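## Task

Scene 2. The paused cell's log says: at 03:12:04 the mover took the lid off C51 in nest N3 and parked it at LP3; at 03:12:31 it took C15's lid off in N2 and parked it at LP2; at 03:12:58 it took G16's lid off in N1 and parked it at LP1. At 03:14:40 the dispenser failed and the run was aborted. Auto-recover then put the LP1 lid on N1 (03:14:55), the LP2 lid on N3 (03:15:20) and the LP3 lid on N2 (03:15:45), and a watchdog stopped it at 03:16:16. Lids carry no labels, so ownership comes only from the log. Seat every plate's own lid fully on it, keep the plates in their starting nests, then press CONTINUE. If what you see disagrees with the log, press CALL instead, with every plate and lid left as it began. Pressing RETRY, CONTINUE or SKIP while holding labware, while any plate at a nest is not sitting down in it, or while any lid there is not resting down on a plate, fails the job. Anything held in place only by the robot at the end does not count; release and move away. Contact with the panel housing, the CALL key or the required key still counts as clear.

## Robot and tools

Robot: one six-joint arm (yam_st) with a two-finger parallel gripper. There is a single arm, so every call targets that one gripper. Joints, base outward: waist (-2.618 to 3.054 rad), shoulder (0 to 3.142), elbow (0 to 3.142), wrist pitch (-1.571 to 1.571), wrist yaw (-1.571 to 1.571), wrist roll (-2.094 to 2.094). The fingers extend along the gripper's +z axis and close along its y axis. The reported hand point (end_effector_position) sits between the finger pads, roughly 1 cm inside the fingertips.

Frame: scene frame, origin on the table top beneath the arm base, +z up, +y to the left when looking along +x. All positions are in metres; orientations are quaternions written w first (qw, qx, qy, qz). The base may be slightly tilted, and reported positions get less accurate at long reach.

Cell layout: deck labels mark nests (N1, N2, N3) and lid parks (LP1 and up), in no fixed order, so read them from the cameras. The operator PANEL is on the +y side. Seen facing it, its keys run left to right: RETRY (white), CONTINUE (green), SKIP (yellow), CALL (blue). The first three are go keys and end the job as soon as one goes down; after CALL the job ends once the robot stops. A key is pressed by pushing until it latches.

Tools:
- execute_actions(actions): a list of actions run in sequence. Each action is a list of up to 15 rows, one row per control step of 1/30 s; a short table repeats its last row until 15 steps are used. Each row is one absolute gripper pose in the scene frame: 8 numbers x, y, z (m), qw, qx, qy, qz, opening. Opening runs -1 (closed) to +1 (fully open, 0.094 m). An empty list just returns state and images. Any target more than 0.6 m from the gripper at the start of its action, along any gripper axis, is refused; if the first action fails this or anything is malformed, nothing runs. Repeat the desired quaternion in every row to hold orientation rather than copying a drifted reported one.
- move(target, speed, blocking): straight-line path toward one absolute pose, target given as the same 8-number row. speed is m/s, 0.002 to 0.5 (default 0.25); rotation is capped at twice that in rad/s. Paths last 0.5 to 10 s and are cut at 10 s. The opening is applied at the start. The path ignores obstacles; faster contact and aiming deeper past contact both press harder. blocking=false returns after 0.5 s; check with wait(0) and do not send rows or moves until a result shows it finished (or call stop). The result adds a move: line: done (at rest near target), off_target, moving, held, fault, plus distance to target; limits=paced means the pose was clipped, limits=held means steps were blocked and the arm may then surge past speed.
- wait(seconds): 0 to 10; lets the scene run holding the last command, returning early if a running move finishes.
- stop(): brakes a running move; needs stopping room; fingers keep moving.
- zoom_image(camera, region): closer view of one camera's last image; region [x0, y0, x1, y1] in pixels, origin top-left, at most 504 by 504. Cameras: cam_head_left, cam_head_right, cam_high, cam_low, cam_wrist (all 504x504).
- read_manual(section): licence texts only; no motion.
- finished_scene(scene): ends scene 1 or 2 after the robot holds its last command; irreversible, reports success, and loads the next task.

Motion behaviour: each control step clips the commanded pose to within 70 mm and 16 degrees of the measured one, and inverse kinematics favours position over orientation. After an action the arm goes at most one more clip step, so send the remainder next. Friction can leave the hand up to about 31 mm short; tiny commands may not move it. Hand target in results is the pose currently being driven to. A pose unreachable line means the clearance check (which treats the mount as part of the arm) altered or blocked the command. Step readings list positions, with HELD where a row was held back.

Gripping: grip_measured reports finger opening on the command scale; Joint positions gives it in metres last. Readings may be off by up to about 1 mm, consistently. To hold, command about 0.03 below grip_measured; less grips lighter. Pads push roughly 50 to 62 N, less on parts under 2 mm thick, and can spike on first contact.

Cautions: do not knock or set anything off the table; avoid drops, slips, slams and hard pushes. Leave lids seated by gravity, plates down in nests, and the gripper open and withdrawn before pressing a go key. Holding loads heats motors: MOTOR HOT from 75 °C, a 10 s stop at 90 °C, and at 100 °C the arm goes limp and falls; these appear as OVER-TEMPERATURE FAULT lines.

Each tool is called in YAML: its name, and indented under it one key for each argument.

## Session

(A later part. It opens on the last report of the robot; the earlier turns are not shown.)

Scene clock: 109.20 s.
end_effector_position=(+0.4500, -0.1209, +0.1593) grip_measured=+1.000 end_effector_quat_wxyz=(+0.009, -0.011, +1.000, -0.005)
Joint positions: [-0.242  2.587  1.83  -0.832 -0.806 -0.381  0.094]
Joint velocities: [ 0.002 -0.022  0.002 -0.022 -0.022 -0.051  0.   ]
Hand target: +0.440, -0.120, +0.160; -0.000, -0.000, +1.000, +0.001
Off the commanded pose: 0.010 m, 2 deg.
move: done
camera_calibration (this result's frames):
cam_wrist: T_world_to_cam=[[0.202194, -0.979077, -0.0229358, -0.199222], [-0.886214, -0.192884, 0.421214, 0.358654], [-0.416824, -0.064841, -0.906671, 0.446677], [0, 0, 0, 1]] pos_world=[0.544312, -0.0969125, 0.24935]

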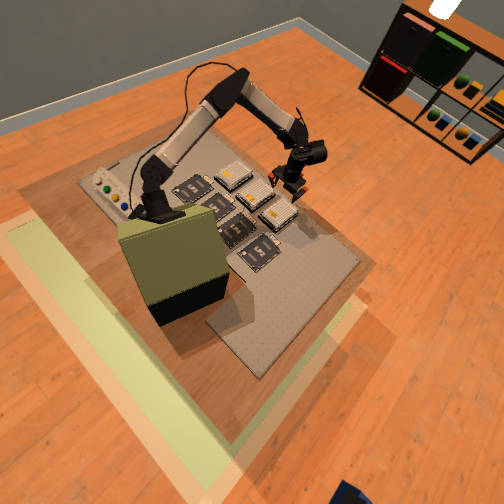

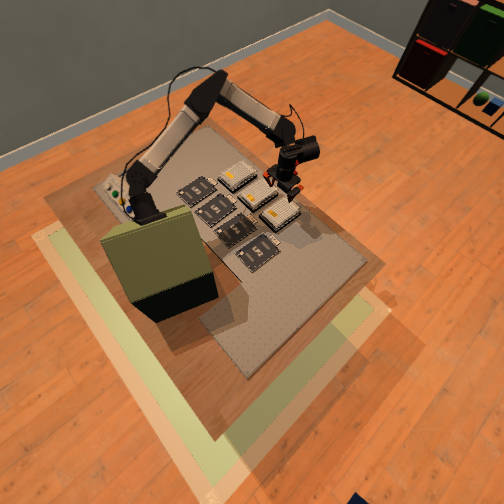

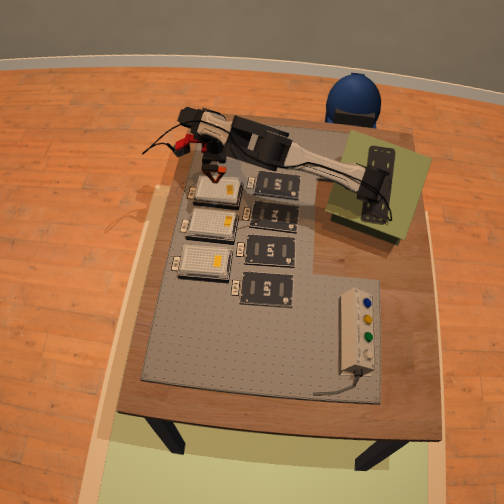

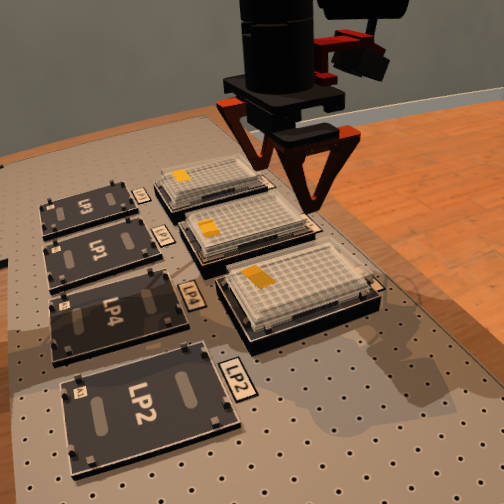

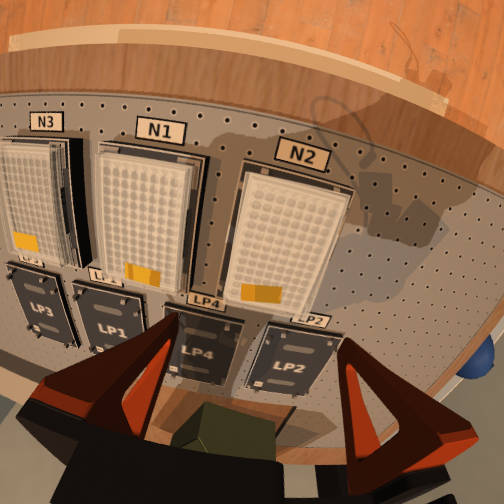

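move:
  target: [0.49,-0.136,0.105,0,0,1,0,1]
  speed: 0.15

Scene clock: 115.60 s.
end_effector_position=(+0.4903, -0.1367, +0.1084) grip_measured=+1.000 end_effector_quat_wxyz=(+0.006, -0.006, +1.000, -0.004)
Joint positions: [-0.169  2.838  2.182 -0.865 -0.806 -0.27   0.094]
Joint velocities: [ 0.002 -0.007 -0.002 -0.051 -0.037  0.051  0.   ]
Hand target: +0.490, -0.136, +0.105; +0.001, -0.000, +1.000, -0.001
Off the commanded pose: 0.004 m, 1 deg.
move: done
camera_calibration (this result's frames):
cam_wrist: T_world_to_cam=[[0.19109, -0.981206, -0.0268134, -0.218394], [-0.886253, -0.184212, 0.424996, 0.413546], [-0.421948, -0.057449, -0.904798, 0.419693], [0, 0, 0, 1]] pos_world=[0.585328, -0.113999, 0.198126]

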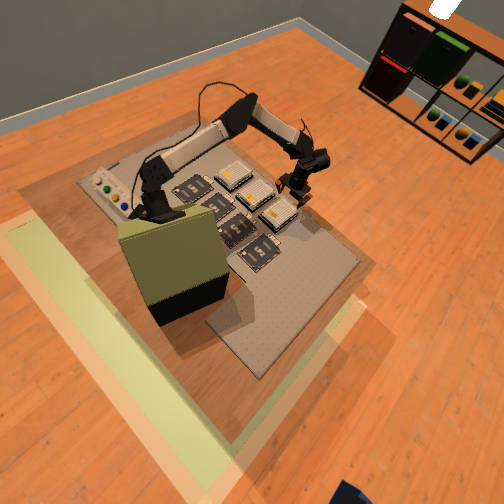

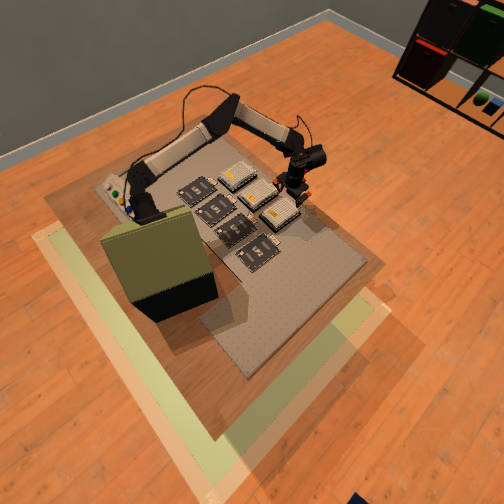

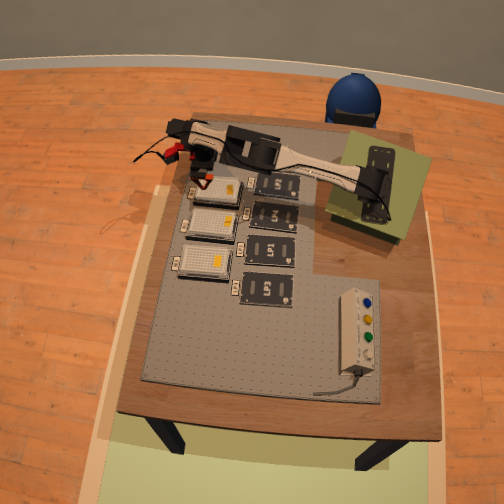

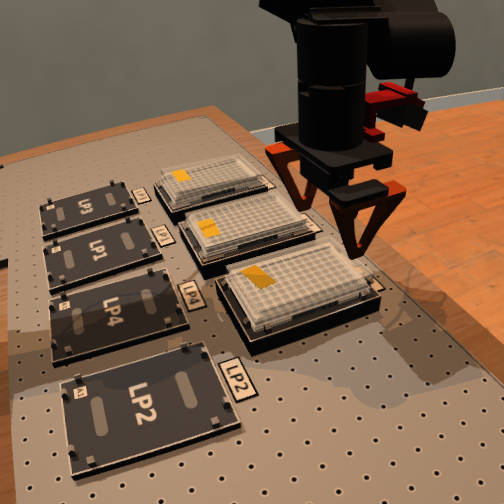

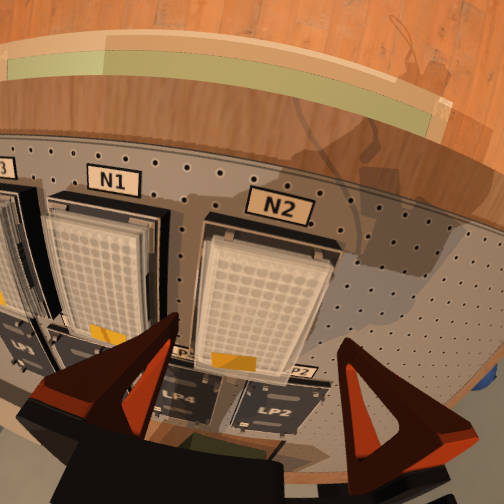

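zoom_image:
  camera: "cam_wrist"
  region: [190,200,350,300]

zoom_image:
  camera: "cam_wrist"
  region: [190,290,350,400]

Region (190, 200, 350, 300) of cam_wrist's 504x504 image, scaled by 3.150, with more detail than that image has; it fills the top 315 rows of this view, and the rest is white.

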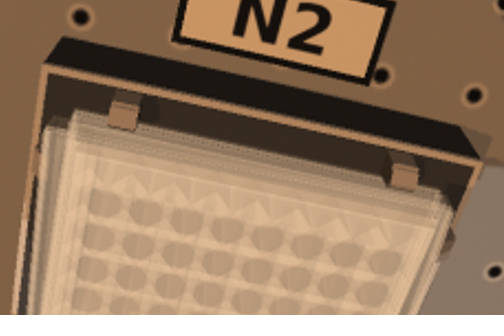

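Region (190, 290, 350, 400) of cam_wrist's 504x504 image, scaled by 3.150, with more detail than that image has; it fills the top 346 rows of this view, and the rest is white.

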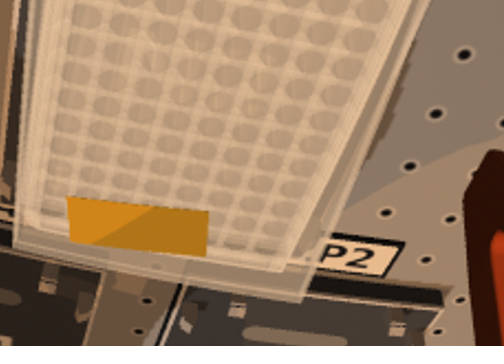

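zoom_image:
  camera: "cam_low"
  region: [210,235,390,355]

zoom_image:
  camera: "cam_head_left"
  region: [210,155,310,235]

zoom_image:
  camera: "cam_high"
  region: [180,165,260,250]

Region (210, 235, 390, 355) of cam_low's 504x504 image, scaled by 2.800, with more detail than that image has.

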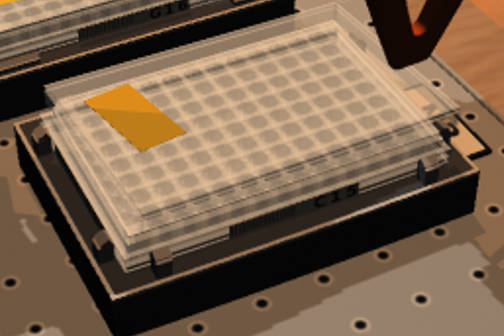

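Region (210, 155, 310, 235) of cam_head_left's 504x504 image, scaled by 5.040, with more detail than that image has; it fills the top 403 rows of this view, and the rest is white.

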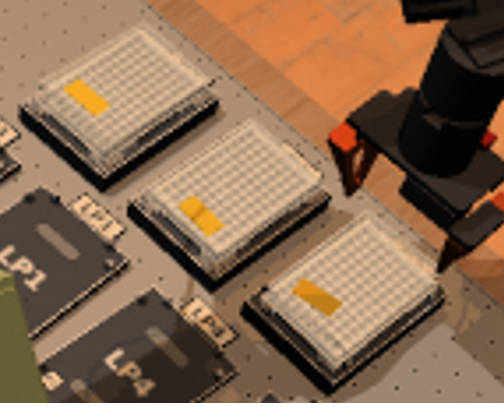

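Region (180, 165, 260, 250) of cam_high's 504x504 image, scaled by 5.929, with more detail than that image has; it fills the left 474 columns of this view, and the rest is white.

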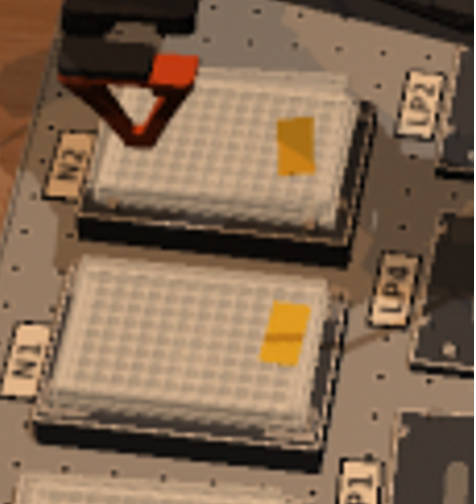

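zoom_image:
  camera: "cam_low"
  region: [335,255,395,310]

zoom_image:
  camera: "cam_low"
  region: [235,300,295,350]

zoom_image:
  camera: "cam_low"
  region: [270,205,330,250]

zoom_image:
  camera: "cam_low"
  region: [190,235,250,285]

Region (335, 255, 395, 310) of cam_low's 504x504 image, scaled by 8.400, with more detail than that image has; it fills the top 462 rows of this view, and the rest is white.

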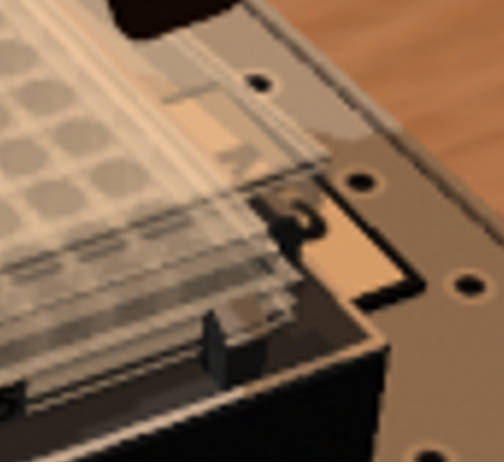

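Region (235, 300, 295, 350) of cam_low's 504x504 image, scaled by 8.400, with more detail than that image has.

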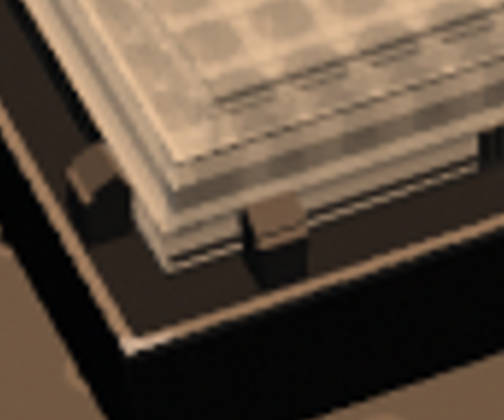

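Region (270, 205, 330, 250) of cam_low's 504x504 image, scaled by 8.400, with more detail than that image has; it fills the top 378 rows of this view, and the rest is white.

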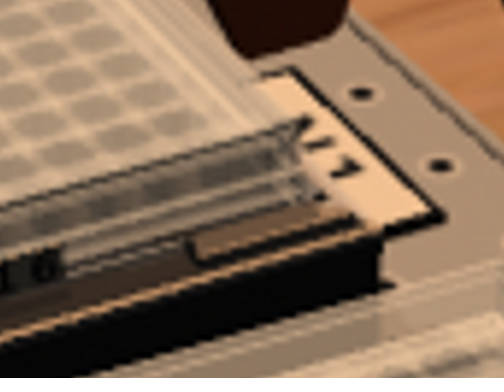

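Region (190, 235, 250, 285) of cam_low's 504x504 image, scaled by 8.400, with more detail than that image has.

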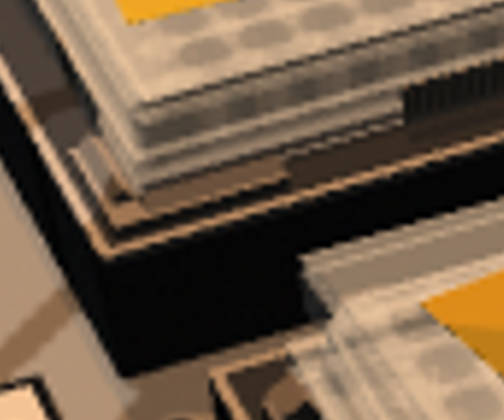

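zoom_image:
  camera: "cam_wrist"
  region: [80,310,270,390]

Region (80, 310, 270, 390) of cam_wrist's 504x504 image, scaled by 2.653, with more detail than that image has; it fills the top 212 rows of this view, and the rest is white.

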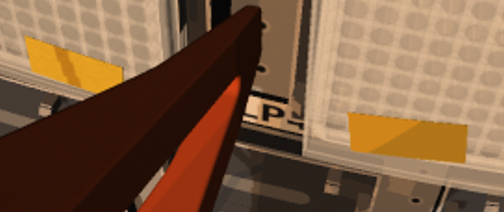

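move:
  target: [0.30,-0.07,0.12,0,0,1,0,1]
  speed: 0.25

zoom_image:
  camera: "cam_wrist"
  region: [60,60,460,260]

Scene clock: 128.37 s.
end_effector_position=(+0.3058, -0.0735, +0.1188) grip_measured=+1.000 end_effector_quat_wxyz=(-0.001, +0.000, +1.000, -0.001)
Joint positions: [-0.169  2.252  0.964 -0.256 -0.808 -0.275  0.094]
Joint velocities: [-0.007 -0.002 -0.002 -0.022 -0.022  0.066  0.   ]
Hand target: +0.301, -0.070, +0.119; -0.001, +0.000, +1.000, +0.000
Off the commanded pose: 0.007 m, 0 deg.
move: done
camera_calibration (this result's frames):
cam_wrist: T_world_to_cam=[[0.178948, -0.983226, -0.0352712, -0.116336], [-0.881897, -0.176192, 0.437281, 0.255095], [-0.43616, -0.0471449, -0.898633, 0.359202], [0, 0, 0, 1]] pos_world=[0.402455, -0.0525043, 0.20714]

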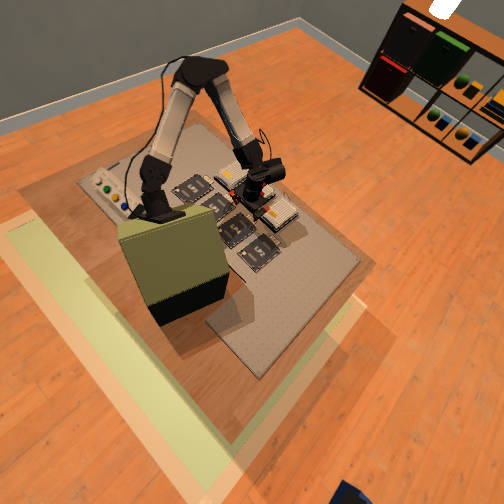

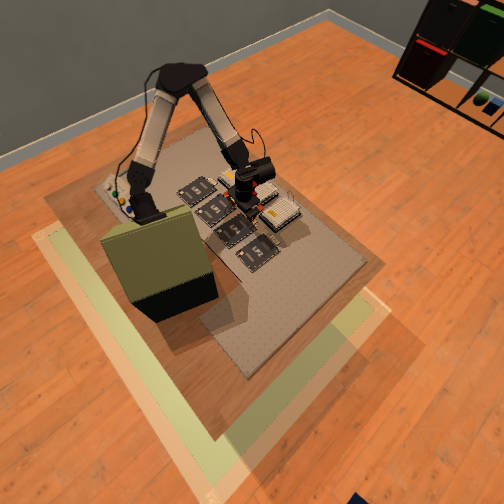

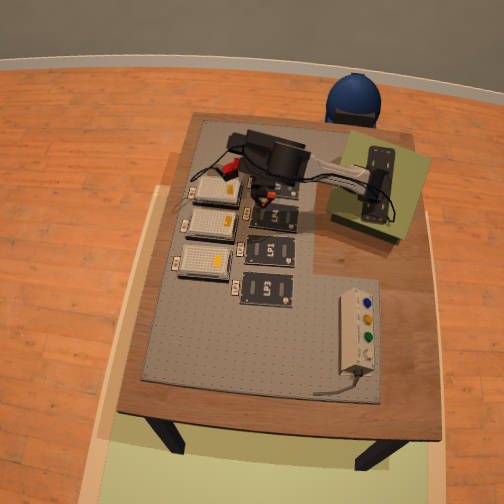

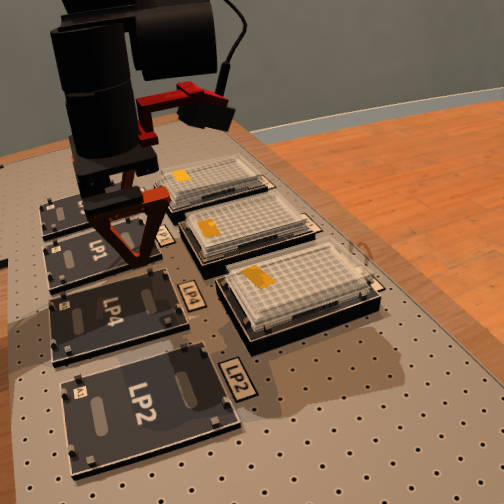

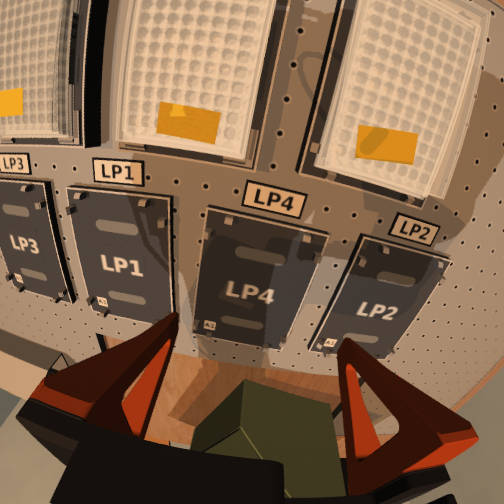

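Region (60, 60, 460, 260) of cam_wrist's 504x504 image, scaled by 1.260, with more detail than that image has.

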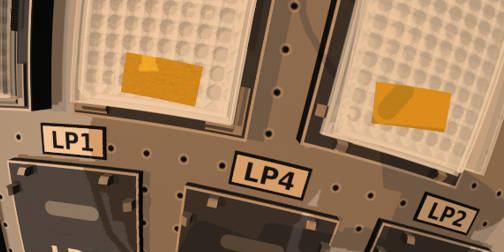

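zoom_image:
  camera: "cam_wrist"
  region: [290,100,470,220]

zoom_image:
  camera: "cam_wrist"
  region: [100,70,280,190]

zoom_image:
  camera: "cam_low"
  region: [300,230,400,310]

Region (290, 100, 470, 220) of cam_wrist's 504x504 image, scaled by 2.800, with more detail than that image has.

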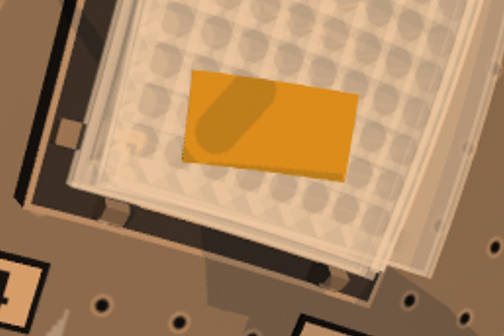

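Region (100, 70, 280, 190) of cam_wrist's 504x504 image, scaled by 2.800, with more detail than that image has.

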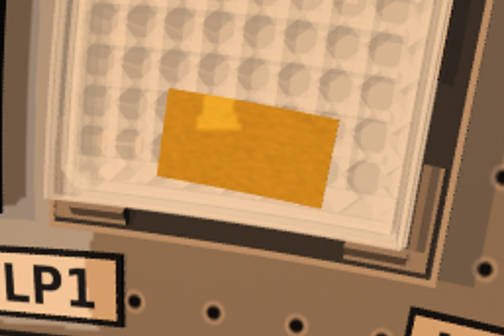

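Region (300, 230, 400, 310) of cam_low's 504x504 image, scaled by 5.040, with more detail than that image has; it fills the top 403 rows of this view, and the rest is white.

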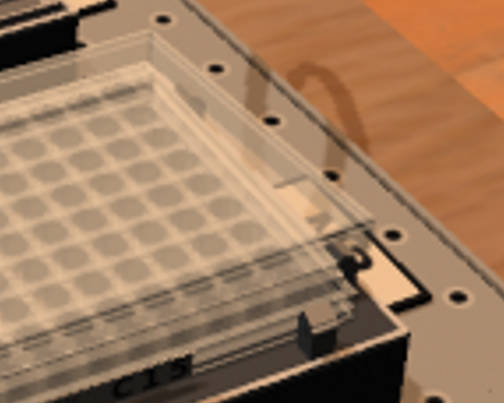

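move:
  target: [0.455,-0.137,0.095,0,0,1,0,1]
  speed: 0.25

Scene clock: 136.93 s.
end_effector_position=(+0.4538, -0.1364, +0.0990) grip_measured=+1.000 end_effector_quat_wxyz=(+0.005, +0.000, +1.000, -0.003)
Joint positions: [-0.169  2.726  1.877 -0.675 -0.808 -0.26   0.094]
Joint velocities: [-0.002  0.002  0.012  0.022 -0.095 -0.051  0.   ]
Hand target: +0.454, -0.137, +0.096; +0.001, -0.000, +1.000, -0.000
Off the commanded pose: 0.004 m, 1 deg.
move: done
camera_calibration (this result's frames):
cam_wrist: T_world_to_cam=[[0.178776, -0.983456, -0.0292253, -0.205918], [-0.887821, -0.174051, 0.426004, 0.387195], [-0.424043, -0.0502127, -0.904249, 0.397647], [0, 0, 0, 1]] pos_world=[0.549193, -0.115153, 0.188607]

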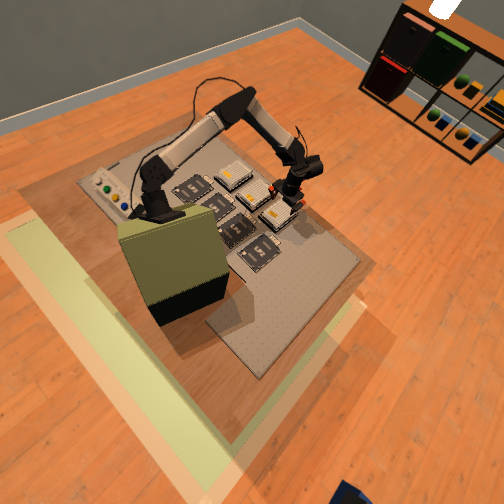

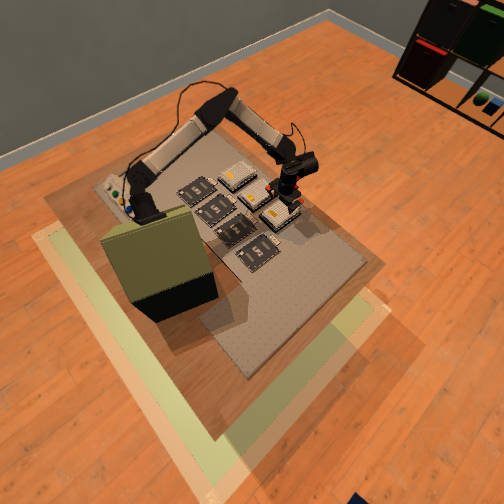

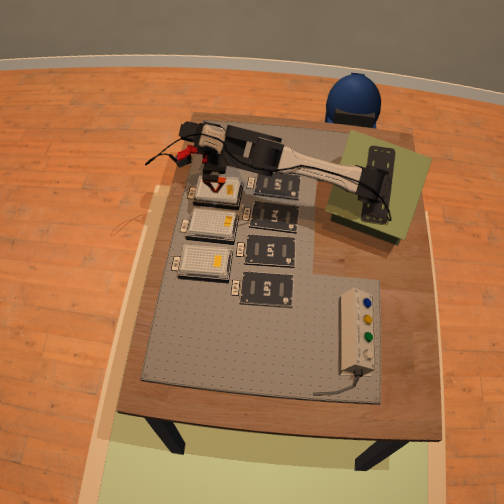

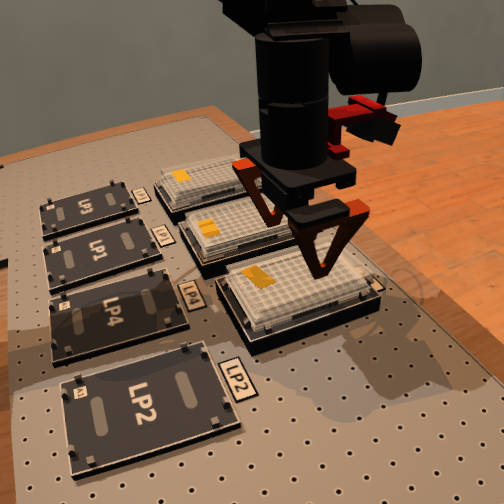

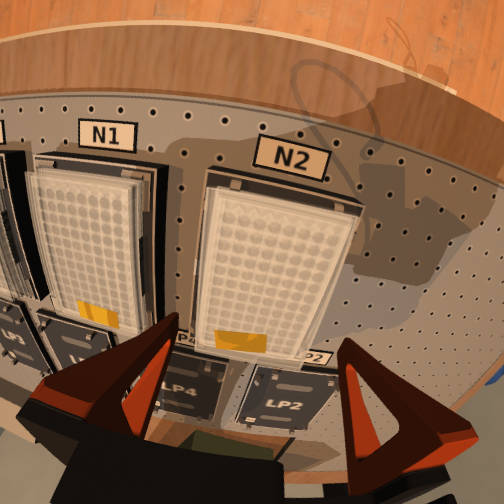

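zoom_image:
  camera: "cam_wrist"
  region: [190,160,380,260]

zoom_image:
  camera: "cam_wrist"
  region: [10,140,200,240]

Region (190, 160, 380, 260) of cam_wrist's 504x504 image, scaled by 2.653, with more detail than that image has; it fills the top 265 rows of this view, and the rest is white.

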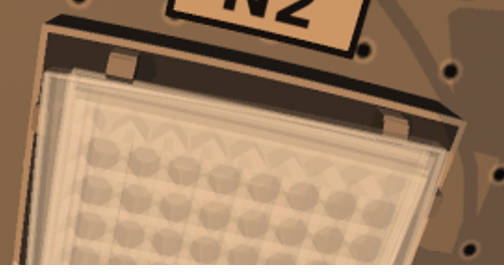

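Region (10, 140, 200, 240) of cam_wrist's 504x504 image, scaled by 2.653, with more detail than that image has; it fills the top 265 rows of this view, and the rest is white.

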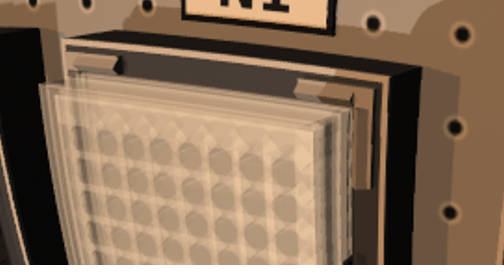

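move:
  target: [0.457,-0.138,0.066,0,0,1,0,1]
  speed: 0.08

Scene clock: 139.20 s.
end_effector_position=(+0.4489, -0.1381, +0.0691) grip_measured=+1.000 end_effector_quat_wxyz=(-0.007, +0.010, +1.000, +0.002)
Joint positions: [-0.128  2.789  1.903 -0.632 -0.808 -0.209  0.094]
Joint velocities: [ 0.002  0.002 -0.012 -0.066 -0.066 -0.007  0.   ]
Hand target: +0.457, -0.138, +0.066; +0.000, +0.000, +1.000, -0.000
Off the commanded pose: 0.009 m, 1 deg.
move: done
camera_calibration (this result's frames):
cam_wrist: T_world_to_cam=[[0.159891, -0.986268, -0.0413472, -0.198626], [-0.880316, -0.161415, 0.446081, 0.392322], [-0.44663, -0.0349256, -0.894037, 0.380032], [0, 0, 0, 1]] pos_world=[0.54686, -0.119299, 0.156543]

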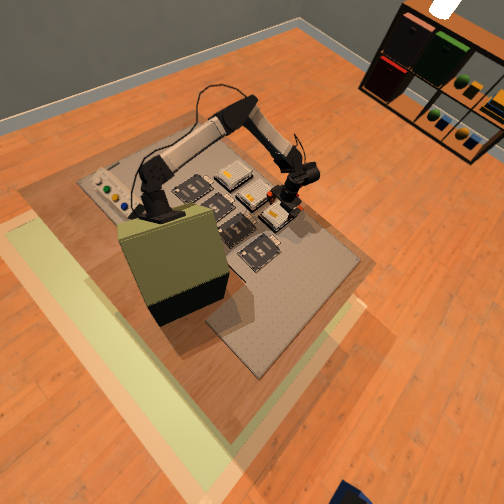

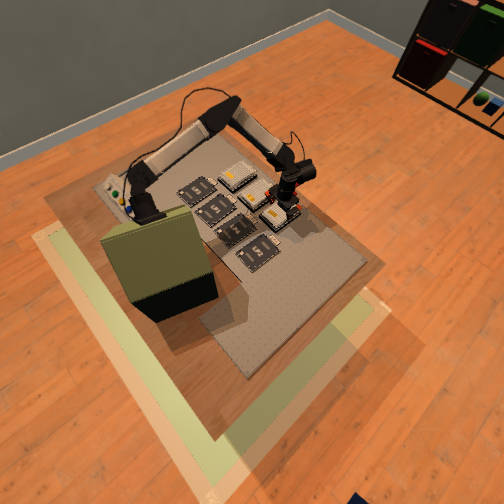

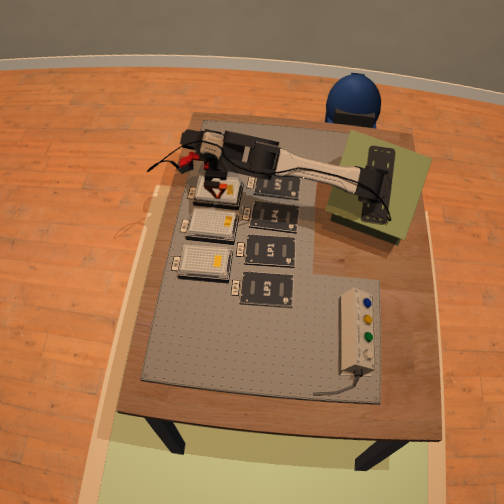

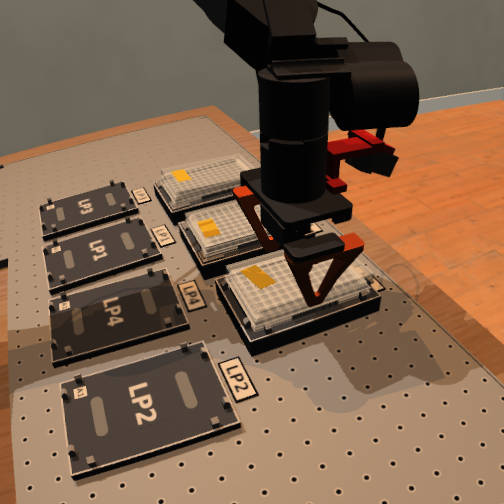

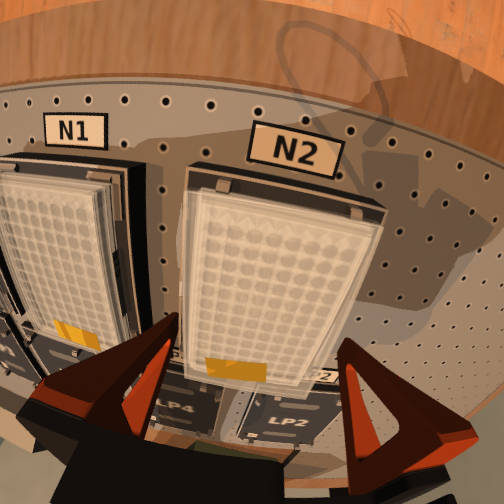

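execute_actions:
  actions:
    - [[0.449,-0.138,0.05,0,-0.028,1,0,1],[0.449,-0.138,0.05,0,-0.028,1,0,1],[0.449,-0.137,0.0665,0,-0.002,1,0,1]]

Scene clock: 140.17 s.
end_effector_position=(+0.4540, -0.1381, +0.0673) grip_measured=+1.000 end_effector_quat_wxyz=(+0.001, -0.005, +1.000, -0.000)
Joint positions: [-0.124  2.79   1.903 -0.602 -0.808 -0.214  0.094]
Joint velocities: [-0.012  0.007 -0.007  0.022 -0.066 -0.037  0.   ]
Hand target: +0.449, -0.137, +0.066; -0.000, -0.002, +1.000, +0.000
Off the commanded pose: 0.005 m, 0 deg.
Step readings (end_effector_position):
0: (+0.4489, -0.1381, +0.0691)
1: (+0.4502, -0.1380, +0.0687)
2: (+0.4520, -0.1382, +0.0678)
4: (+0.4534, -0.1380, +0.0673)
8: (+0.4538, -0.1381, +0.0673)
15: end_effector_position above
camera_calibration (this result's frames):
cam_wrist: T_world_to_cam=[[0.189619, -0.981224, -0.035268, -0.212749], [-0.882518, -0.186068, 0.431904, 0.396137], [-0.430357, -0.0507725, -0.90123, 0.371578], [0, 0, 0, 1]] pos_world=[0.54985, -0.11618, 0.156281]

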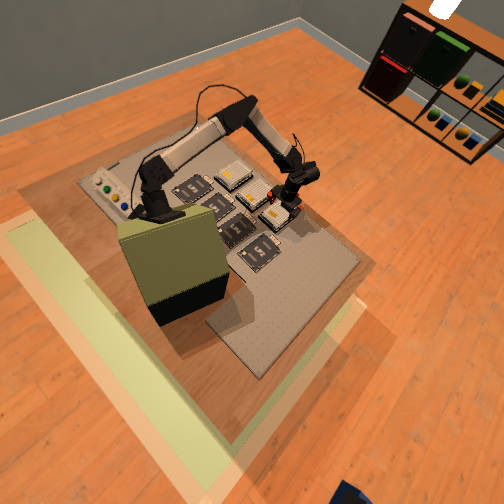

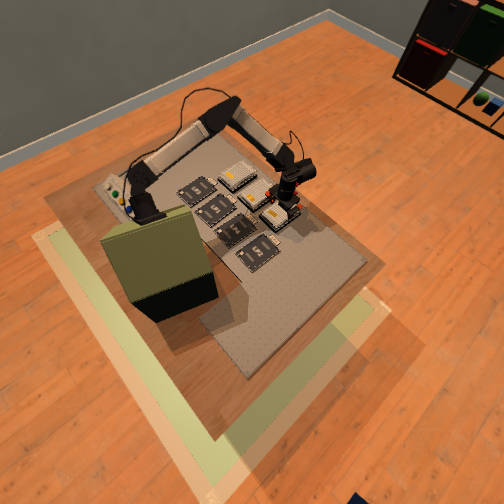

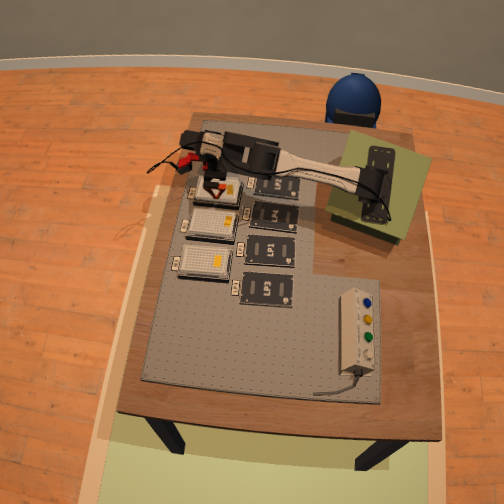

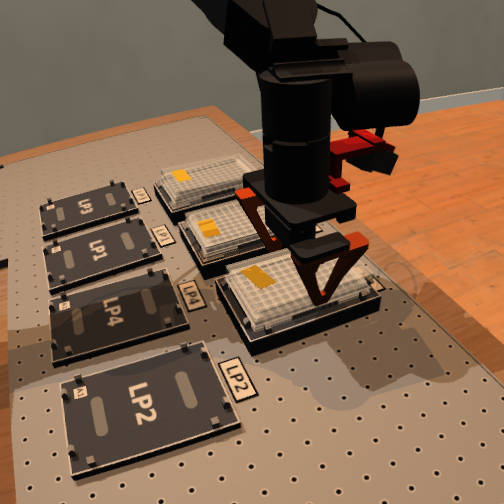

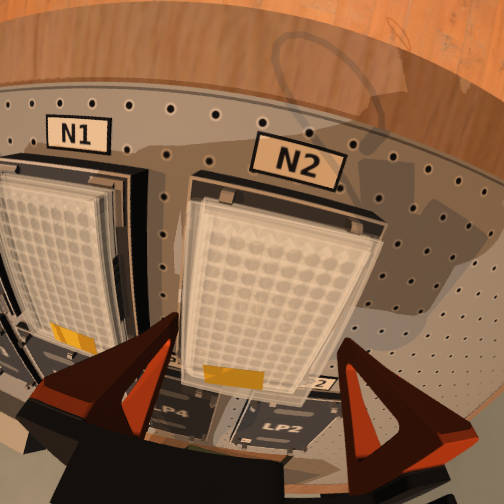

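execute_actions:
  actions:
    - [[0.454,-0.134,0.0668,0,0.018,1,0.012,1],[0.454,-0.134,0.0668,0,0.018,1,0.012,1],[0.454,-0.1363,0.0668,0,0.001,1,0.003,1]]

Scene clock: 141.00 s.
end_effector_position=(+0.4542, -0.1372, +0.0673) grip_measured=+1.000 end_effector_quat_wxyz=(+0.002, +0.001, +1.000, +0.003)
Joint positions: [-0.124  2.79   1.903 -0.602 -0.813 -0.202  0.094]
Joint velocities: [ 0.007 -0.007  0.007  0.022  0.037  0.037  0.   ]
Hand target: +0.454, -0.136, +0.067; -0.000, +0.001, +1.000, +0.003
Off the commanded pose: 0.001 m, 0 deg.
Step readings (end_effector_position):
0: (+0.4540, -0.1381, +0.0673)
1: (+0.4541, -0.1377, +0.0673)
2: (+0.4542, -0.1373, +0.0673)
4: (+0.4542, -0.1372, +0.0673)
8: (+0.4542, -0.1372, +0.0673)
15: end_effector_position above
camera_calibration (this result's frames):
cam_wrist: T_world_to_cam=[[0.177684, -0.983264, -0.0402541, -0.206426], [-0.885188, -0.177565, 0.430015, 0.398974], [-0.429966, -0.0407742, -0.901924, 0.372947], [0, 0, 0, 1]] pos_world=[0.5502, -0.116921, 0.156496]

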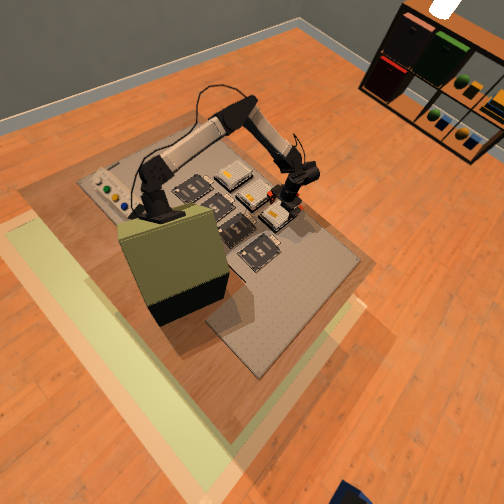

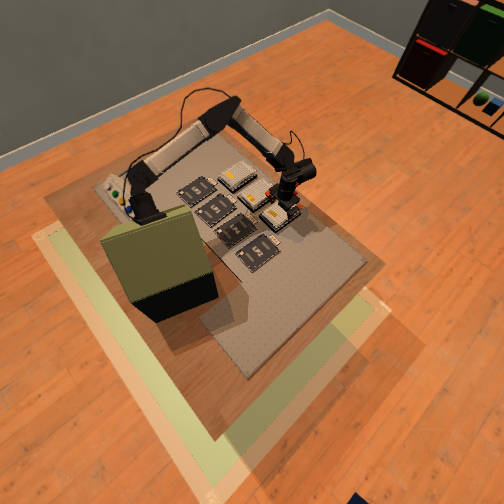

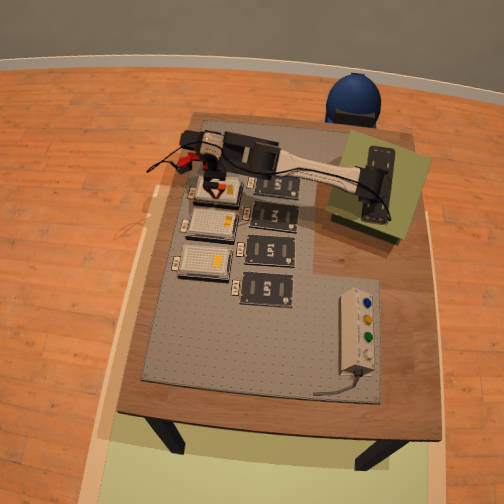

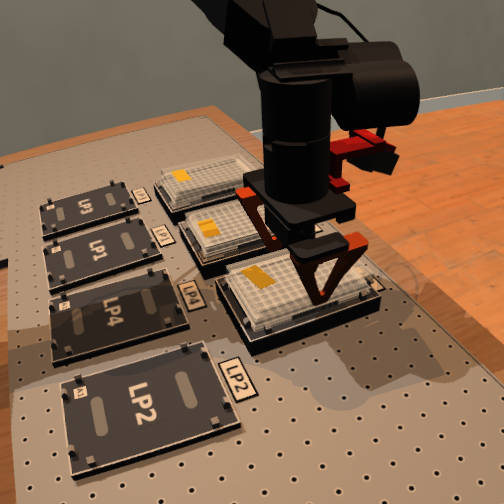

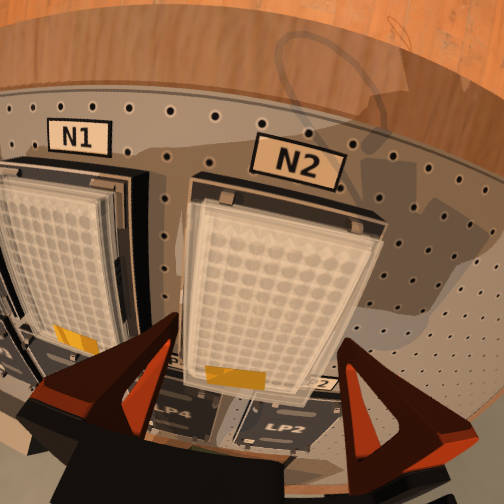

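Close gradually.

execute_actions:
  actions:
    - [[0.4542,-0.1372,0.0673,0.002,0.001,1,0.003,0.9],[0.4542,-0.1372,0.0673,0.002,0.001,1,0.003,0.87],[0.4542,-0.1372,0.0673,0.002,0.001,1,0.003,0.85],[0.4542,-0.1372,0.0673,0.002,0.001,1,0.003,0.83],[0.4542,-0.1372,0.0673,0.002,0.001,1,0.003,0.82],[0.4542,-0.1372,0.0673,0.002,0.001,1,0.003,0.81],[0.4542,-0.1372,0.0673,0.002,0.001,1,0.003,0.80],[0.4542,-0.1372,0.0673,0.002,0.001,1,0.003,0.79],[0.4542,-0.1372,0.0673,0.002,0.001,1,0.003,0.78],[0.4542,-0.1372,0.0673,0.002,0.001,1,0.003,0.77],[0.4542,-0.1372,0.0673,0.002,0.001,1,0.003,0.76],[0.4542,-0.1372,0.0673,0.002,0.001,1,0.003,0.74]]

zoom_image:
  camera: "cam_wrist"
  region: [150,150,420,430]

Scene clock: 141.87 s.
end_effector_position=(+0.4542, -0.1372, +0.0673) grip_measured=+0.763 end_effector_quat_wxyz=(+0.002, +0.001, +1.000, +0.003)
Joint positions: [-0.124  2.79   1.903 -0.602 -0.813 -0.202  0.083]
Joint velocities: [-0.007 -0.002 -0.012  0.022 -0.007  0.007 -0.   ]
Hand target: +0.454, -0.137, +0.067; +0.002, +0.001, +1.000, +0.003
Off the commanded pose: 0.000 m, 0 deg.
Step readings (end_effector_position):
0: (+0.4542, -0.1372, +0.0673)
1: (+0.4542, -0.1372, +0.0673)
2: (+0.4542, -0.1372, +0.0673)
4: (+0.4542, -0.1372, +0.0673)
8: (+0.4542, -0.1372, +0.0673)
15: end_effector_position above
camera_calibration (this result's frames):
cam_wrist: T_world_to_cam=[[0.177684, -0.983264, -0.0402541, -0.206426], [-0.885188, -0.177565, 0.430015, 0.398974], [-0.429966, -0.0407742, -0.901924, 0.372947], [0, 0, 0, 1]] pos_world=[0.5502, -0.116921, 0.156496]

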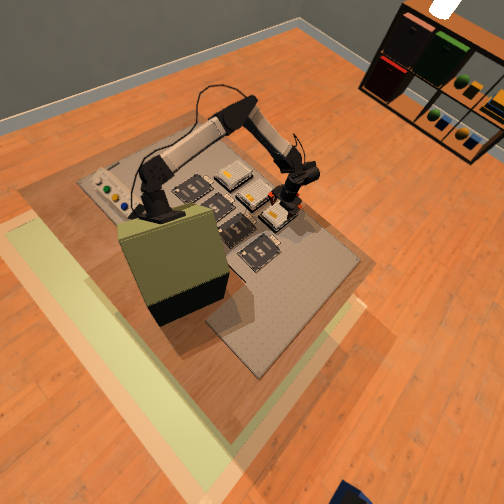

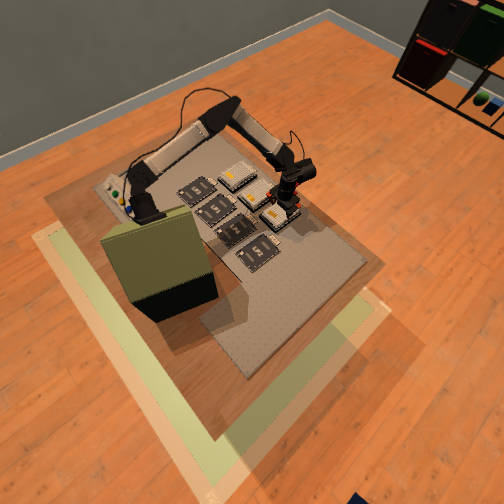

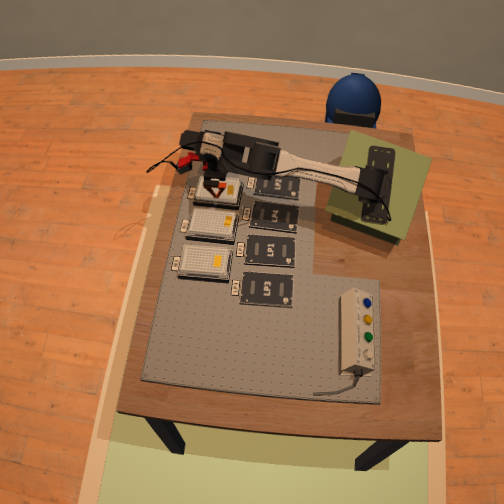

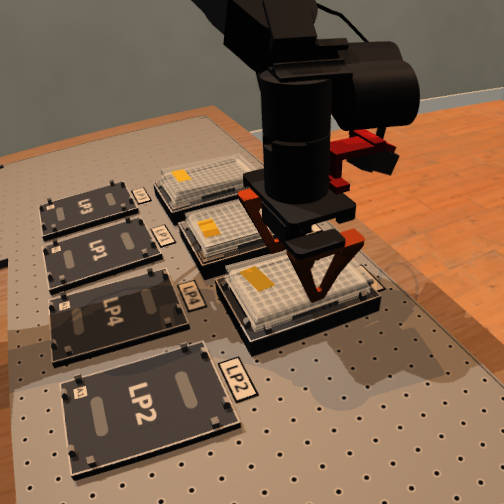

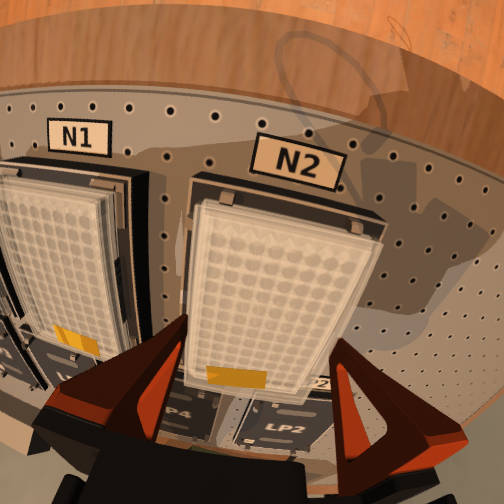

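Region (150, 150, 420, 430) of cam_wrist's 504x504 image, scaled by 1.800, with more detail than that image has; it fills the left 486 columns of this view, and the rest is white.

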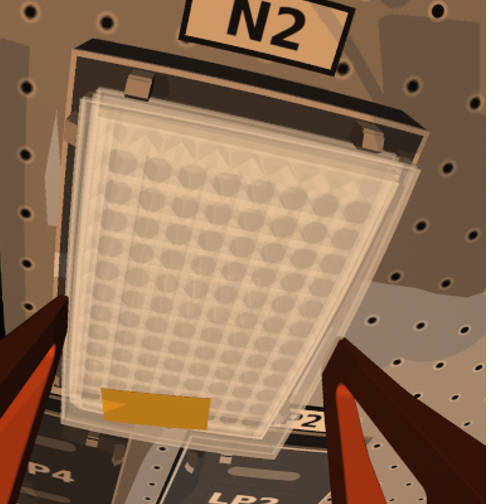

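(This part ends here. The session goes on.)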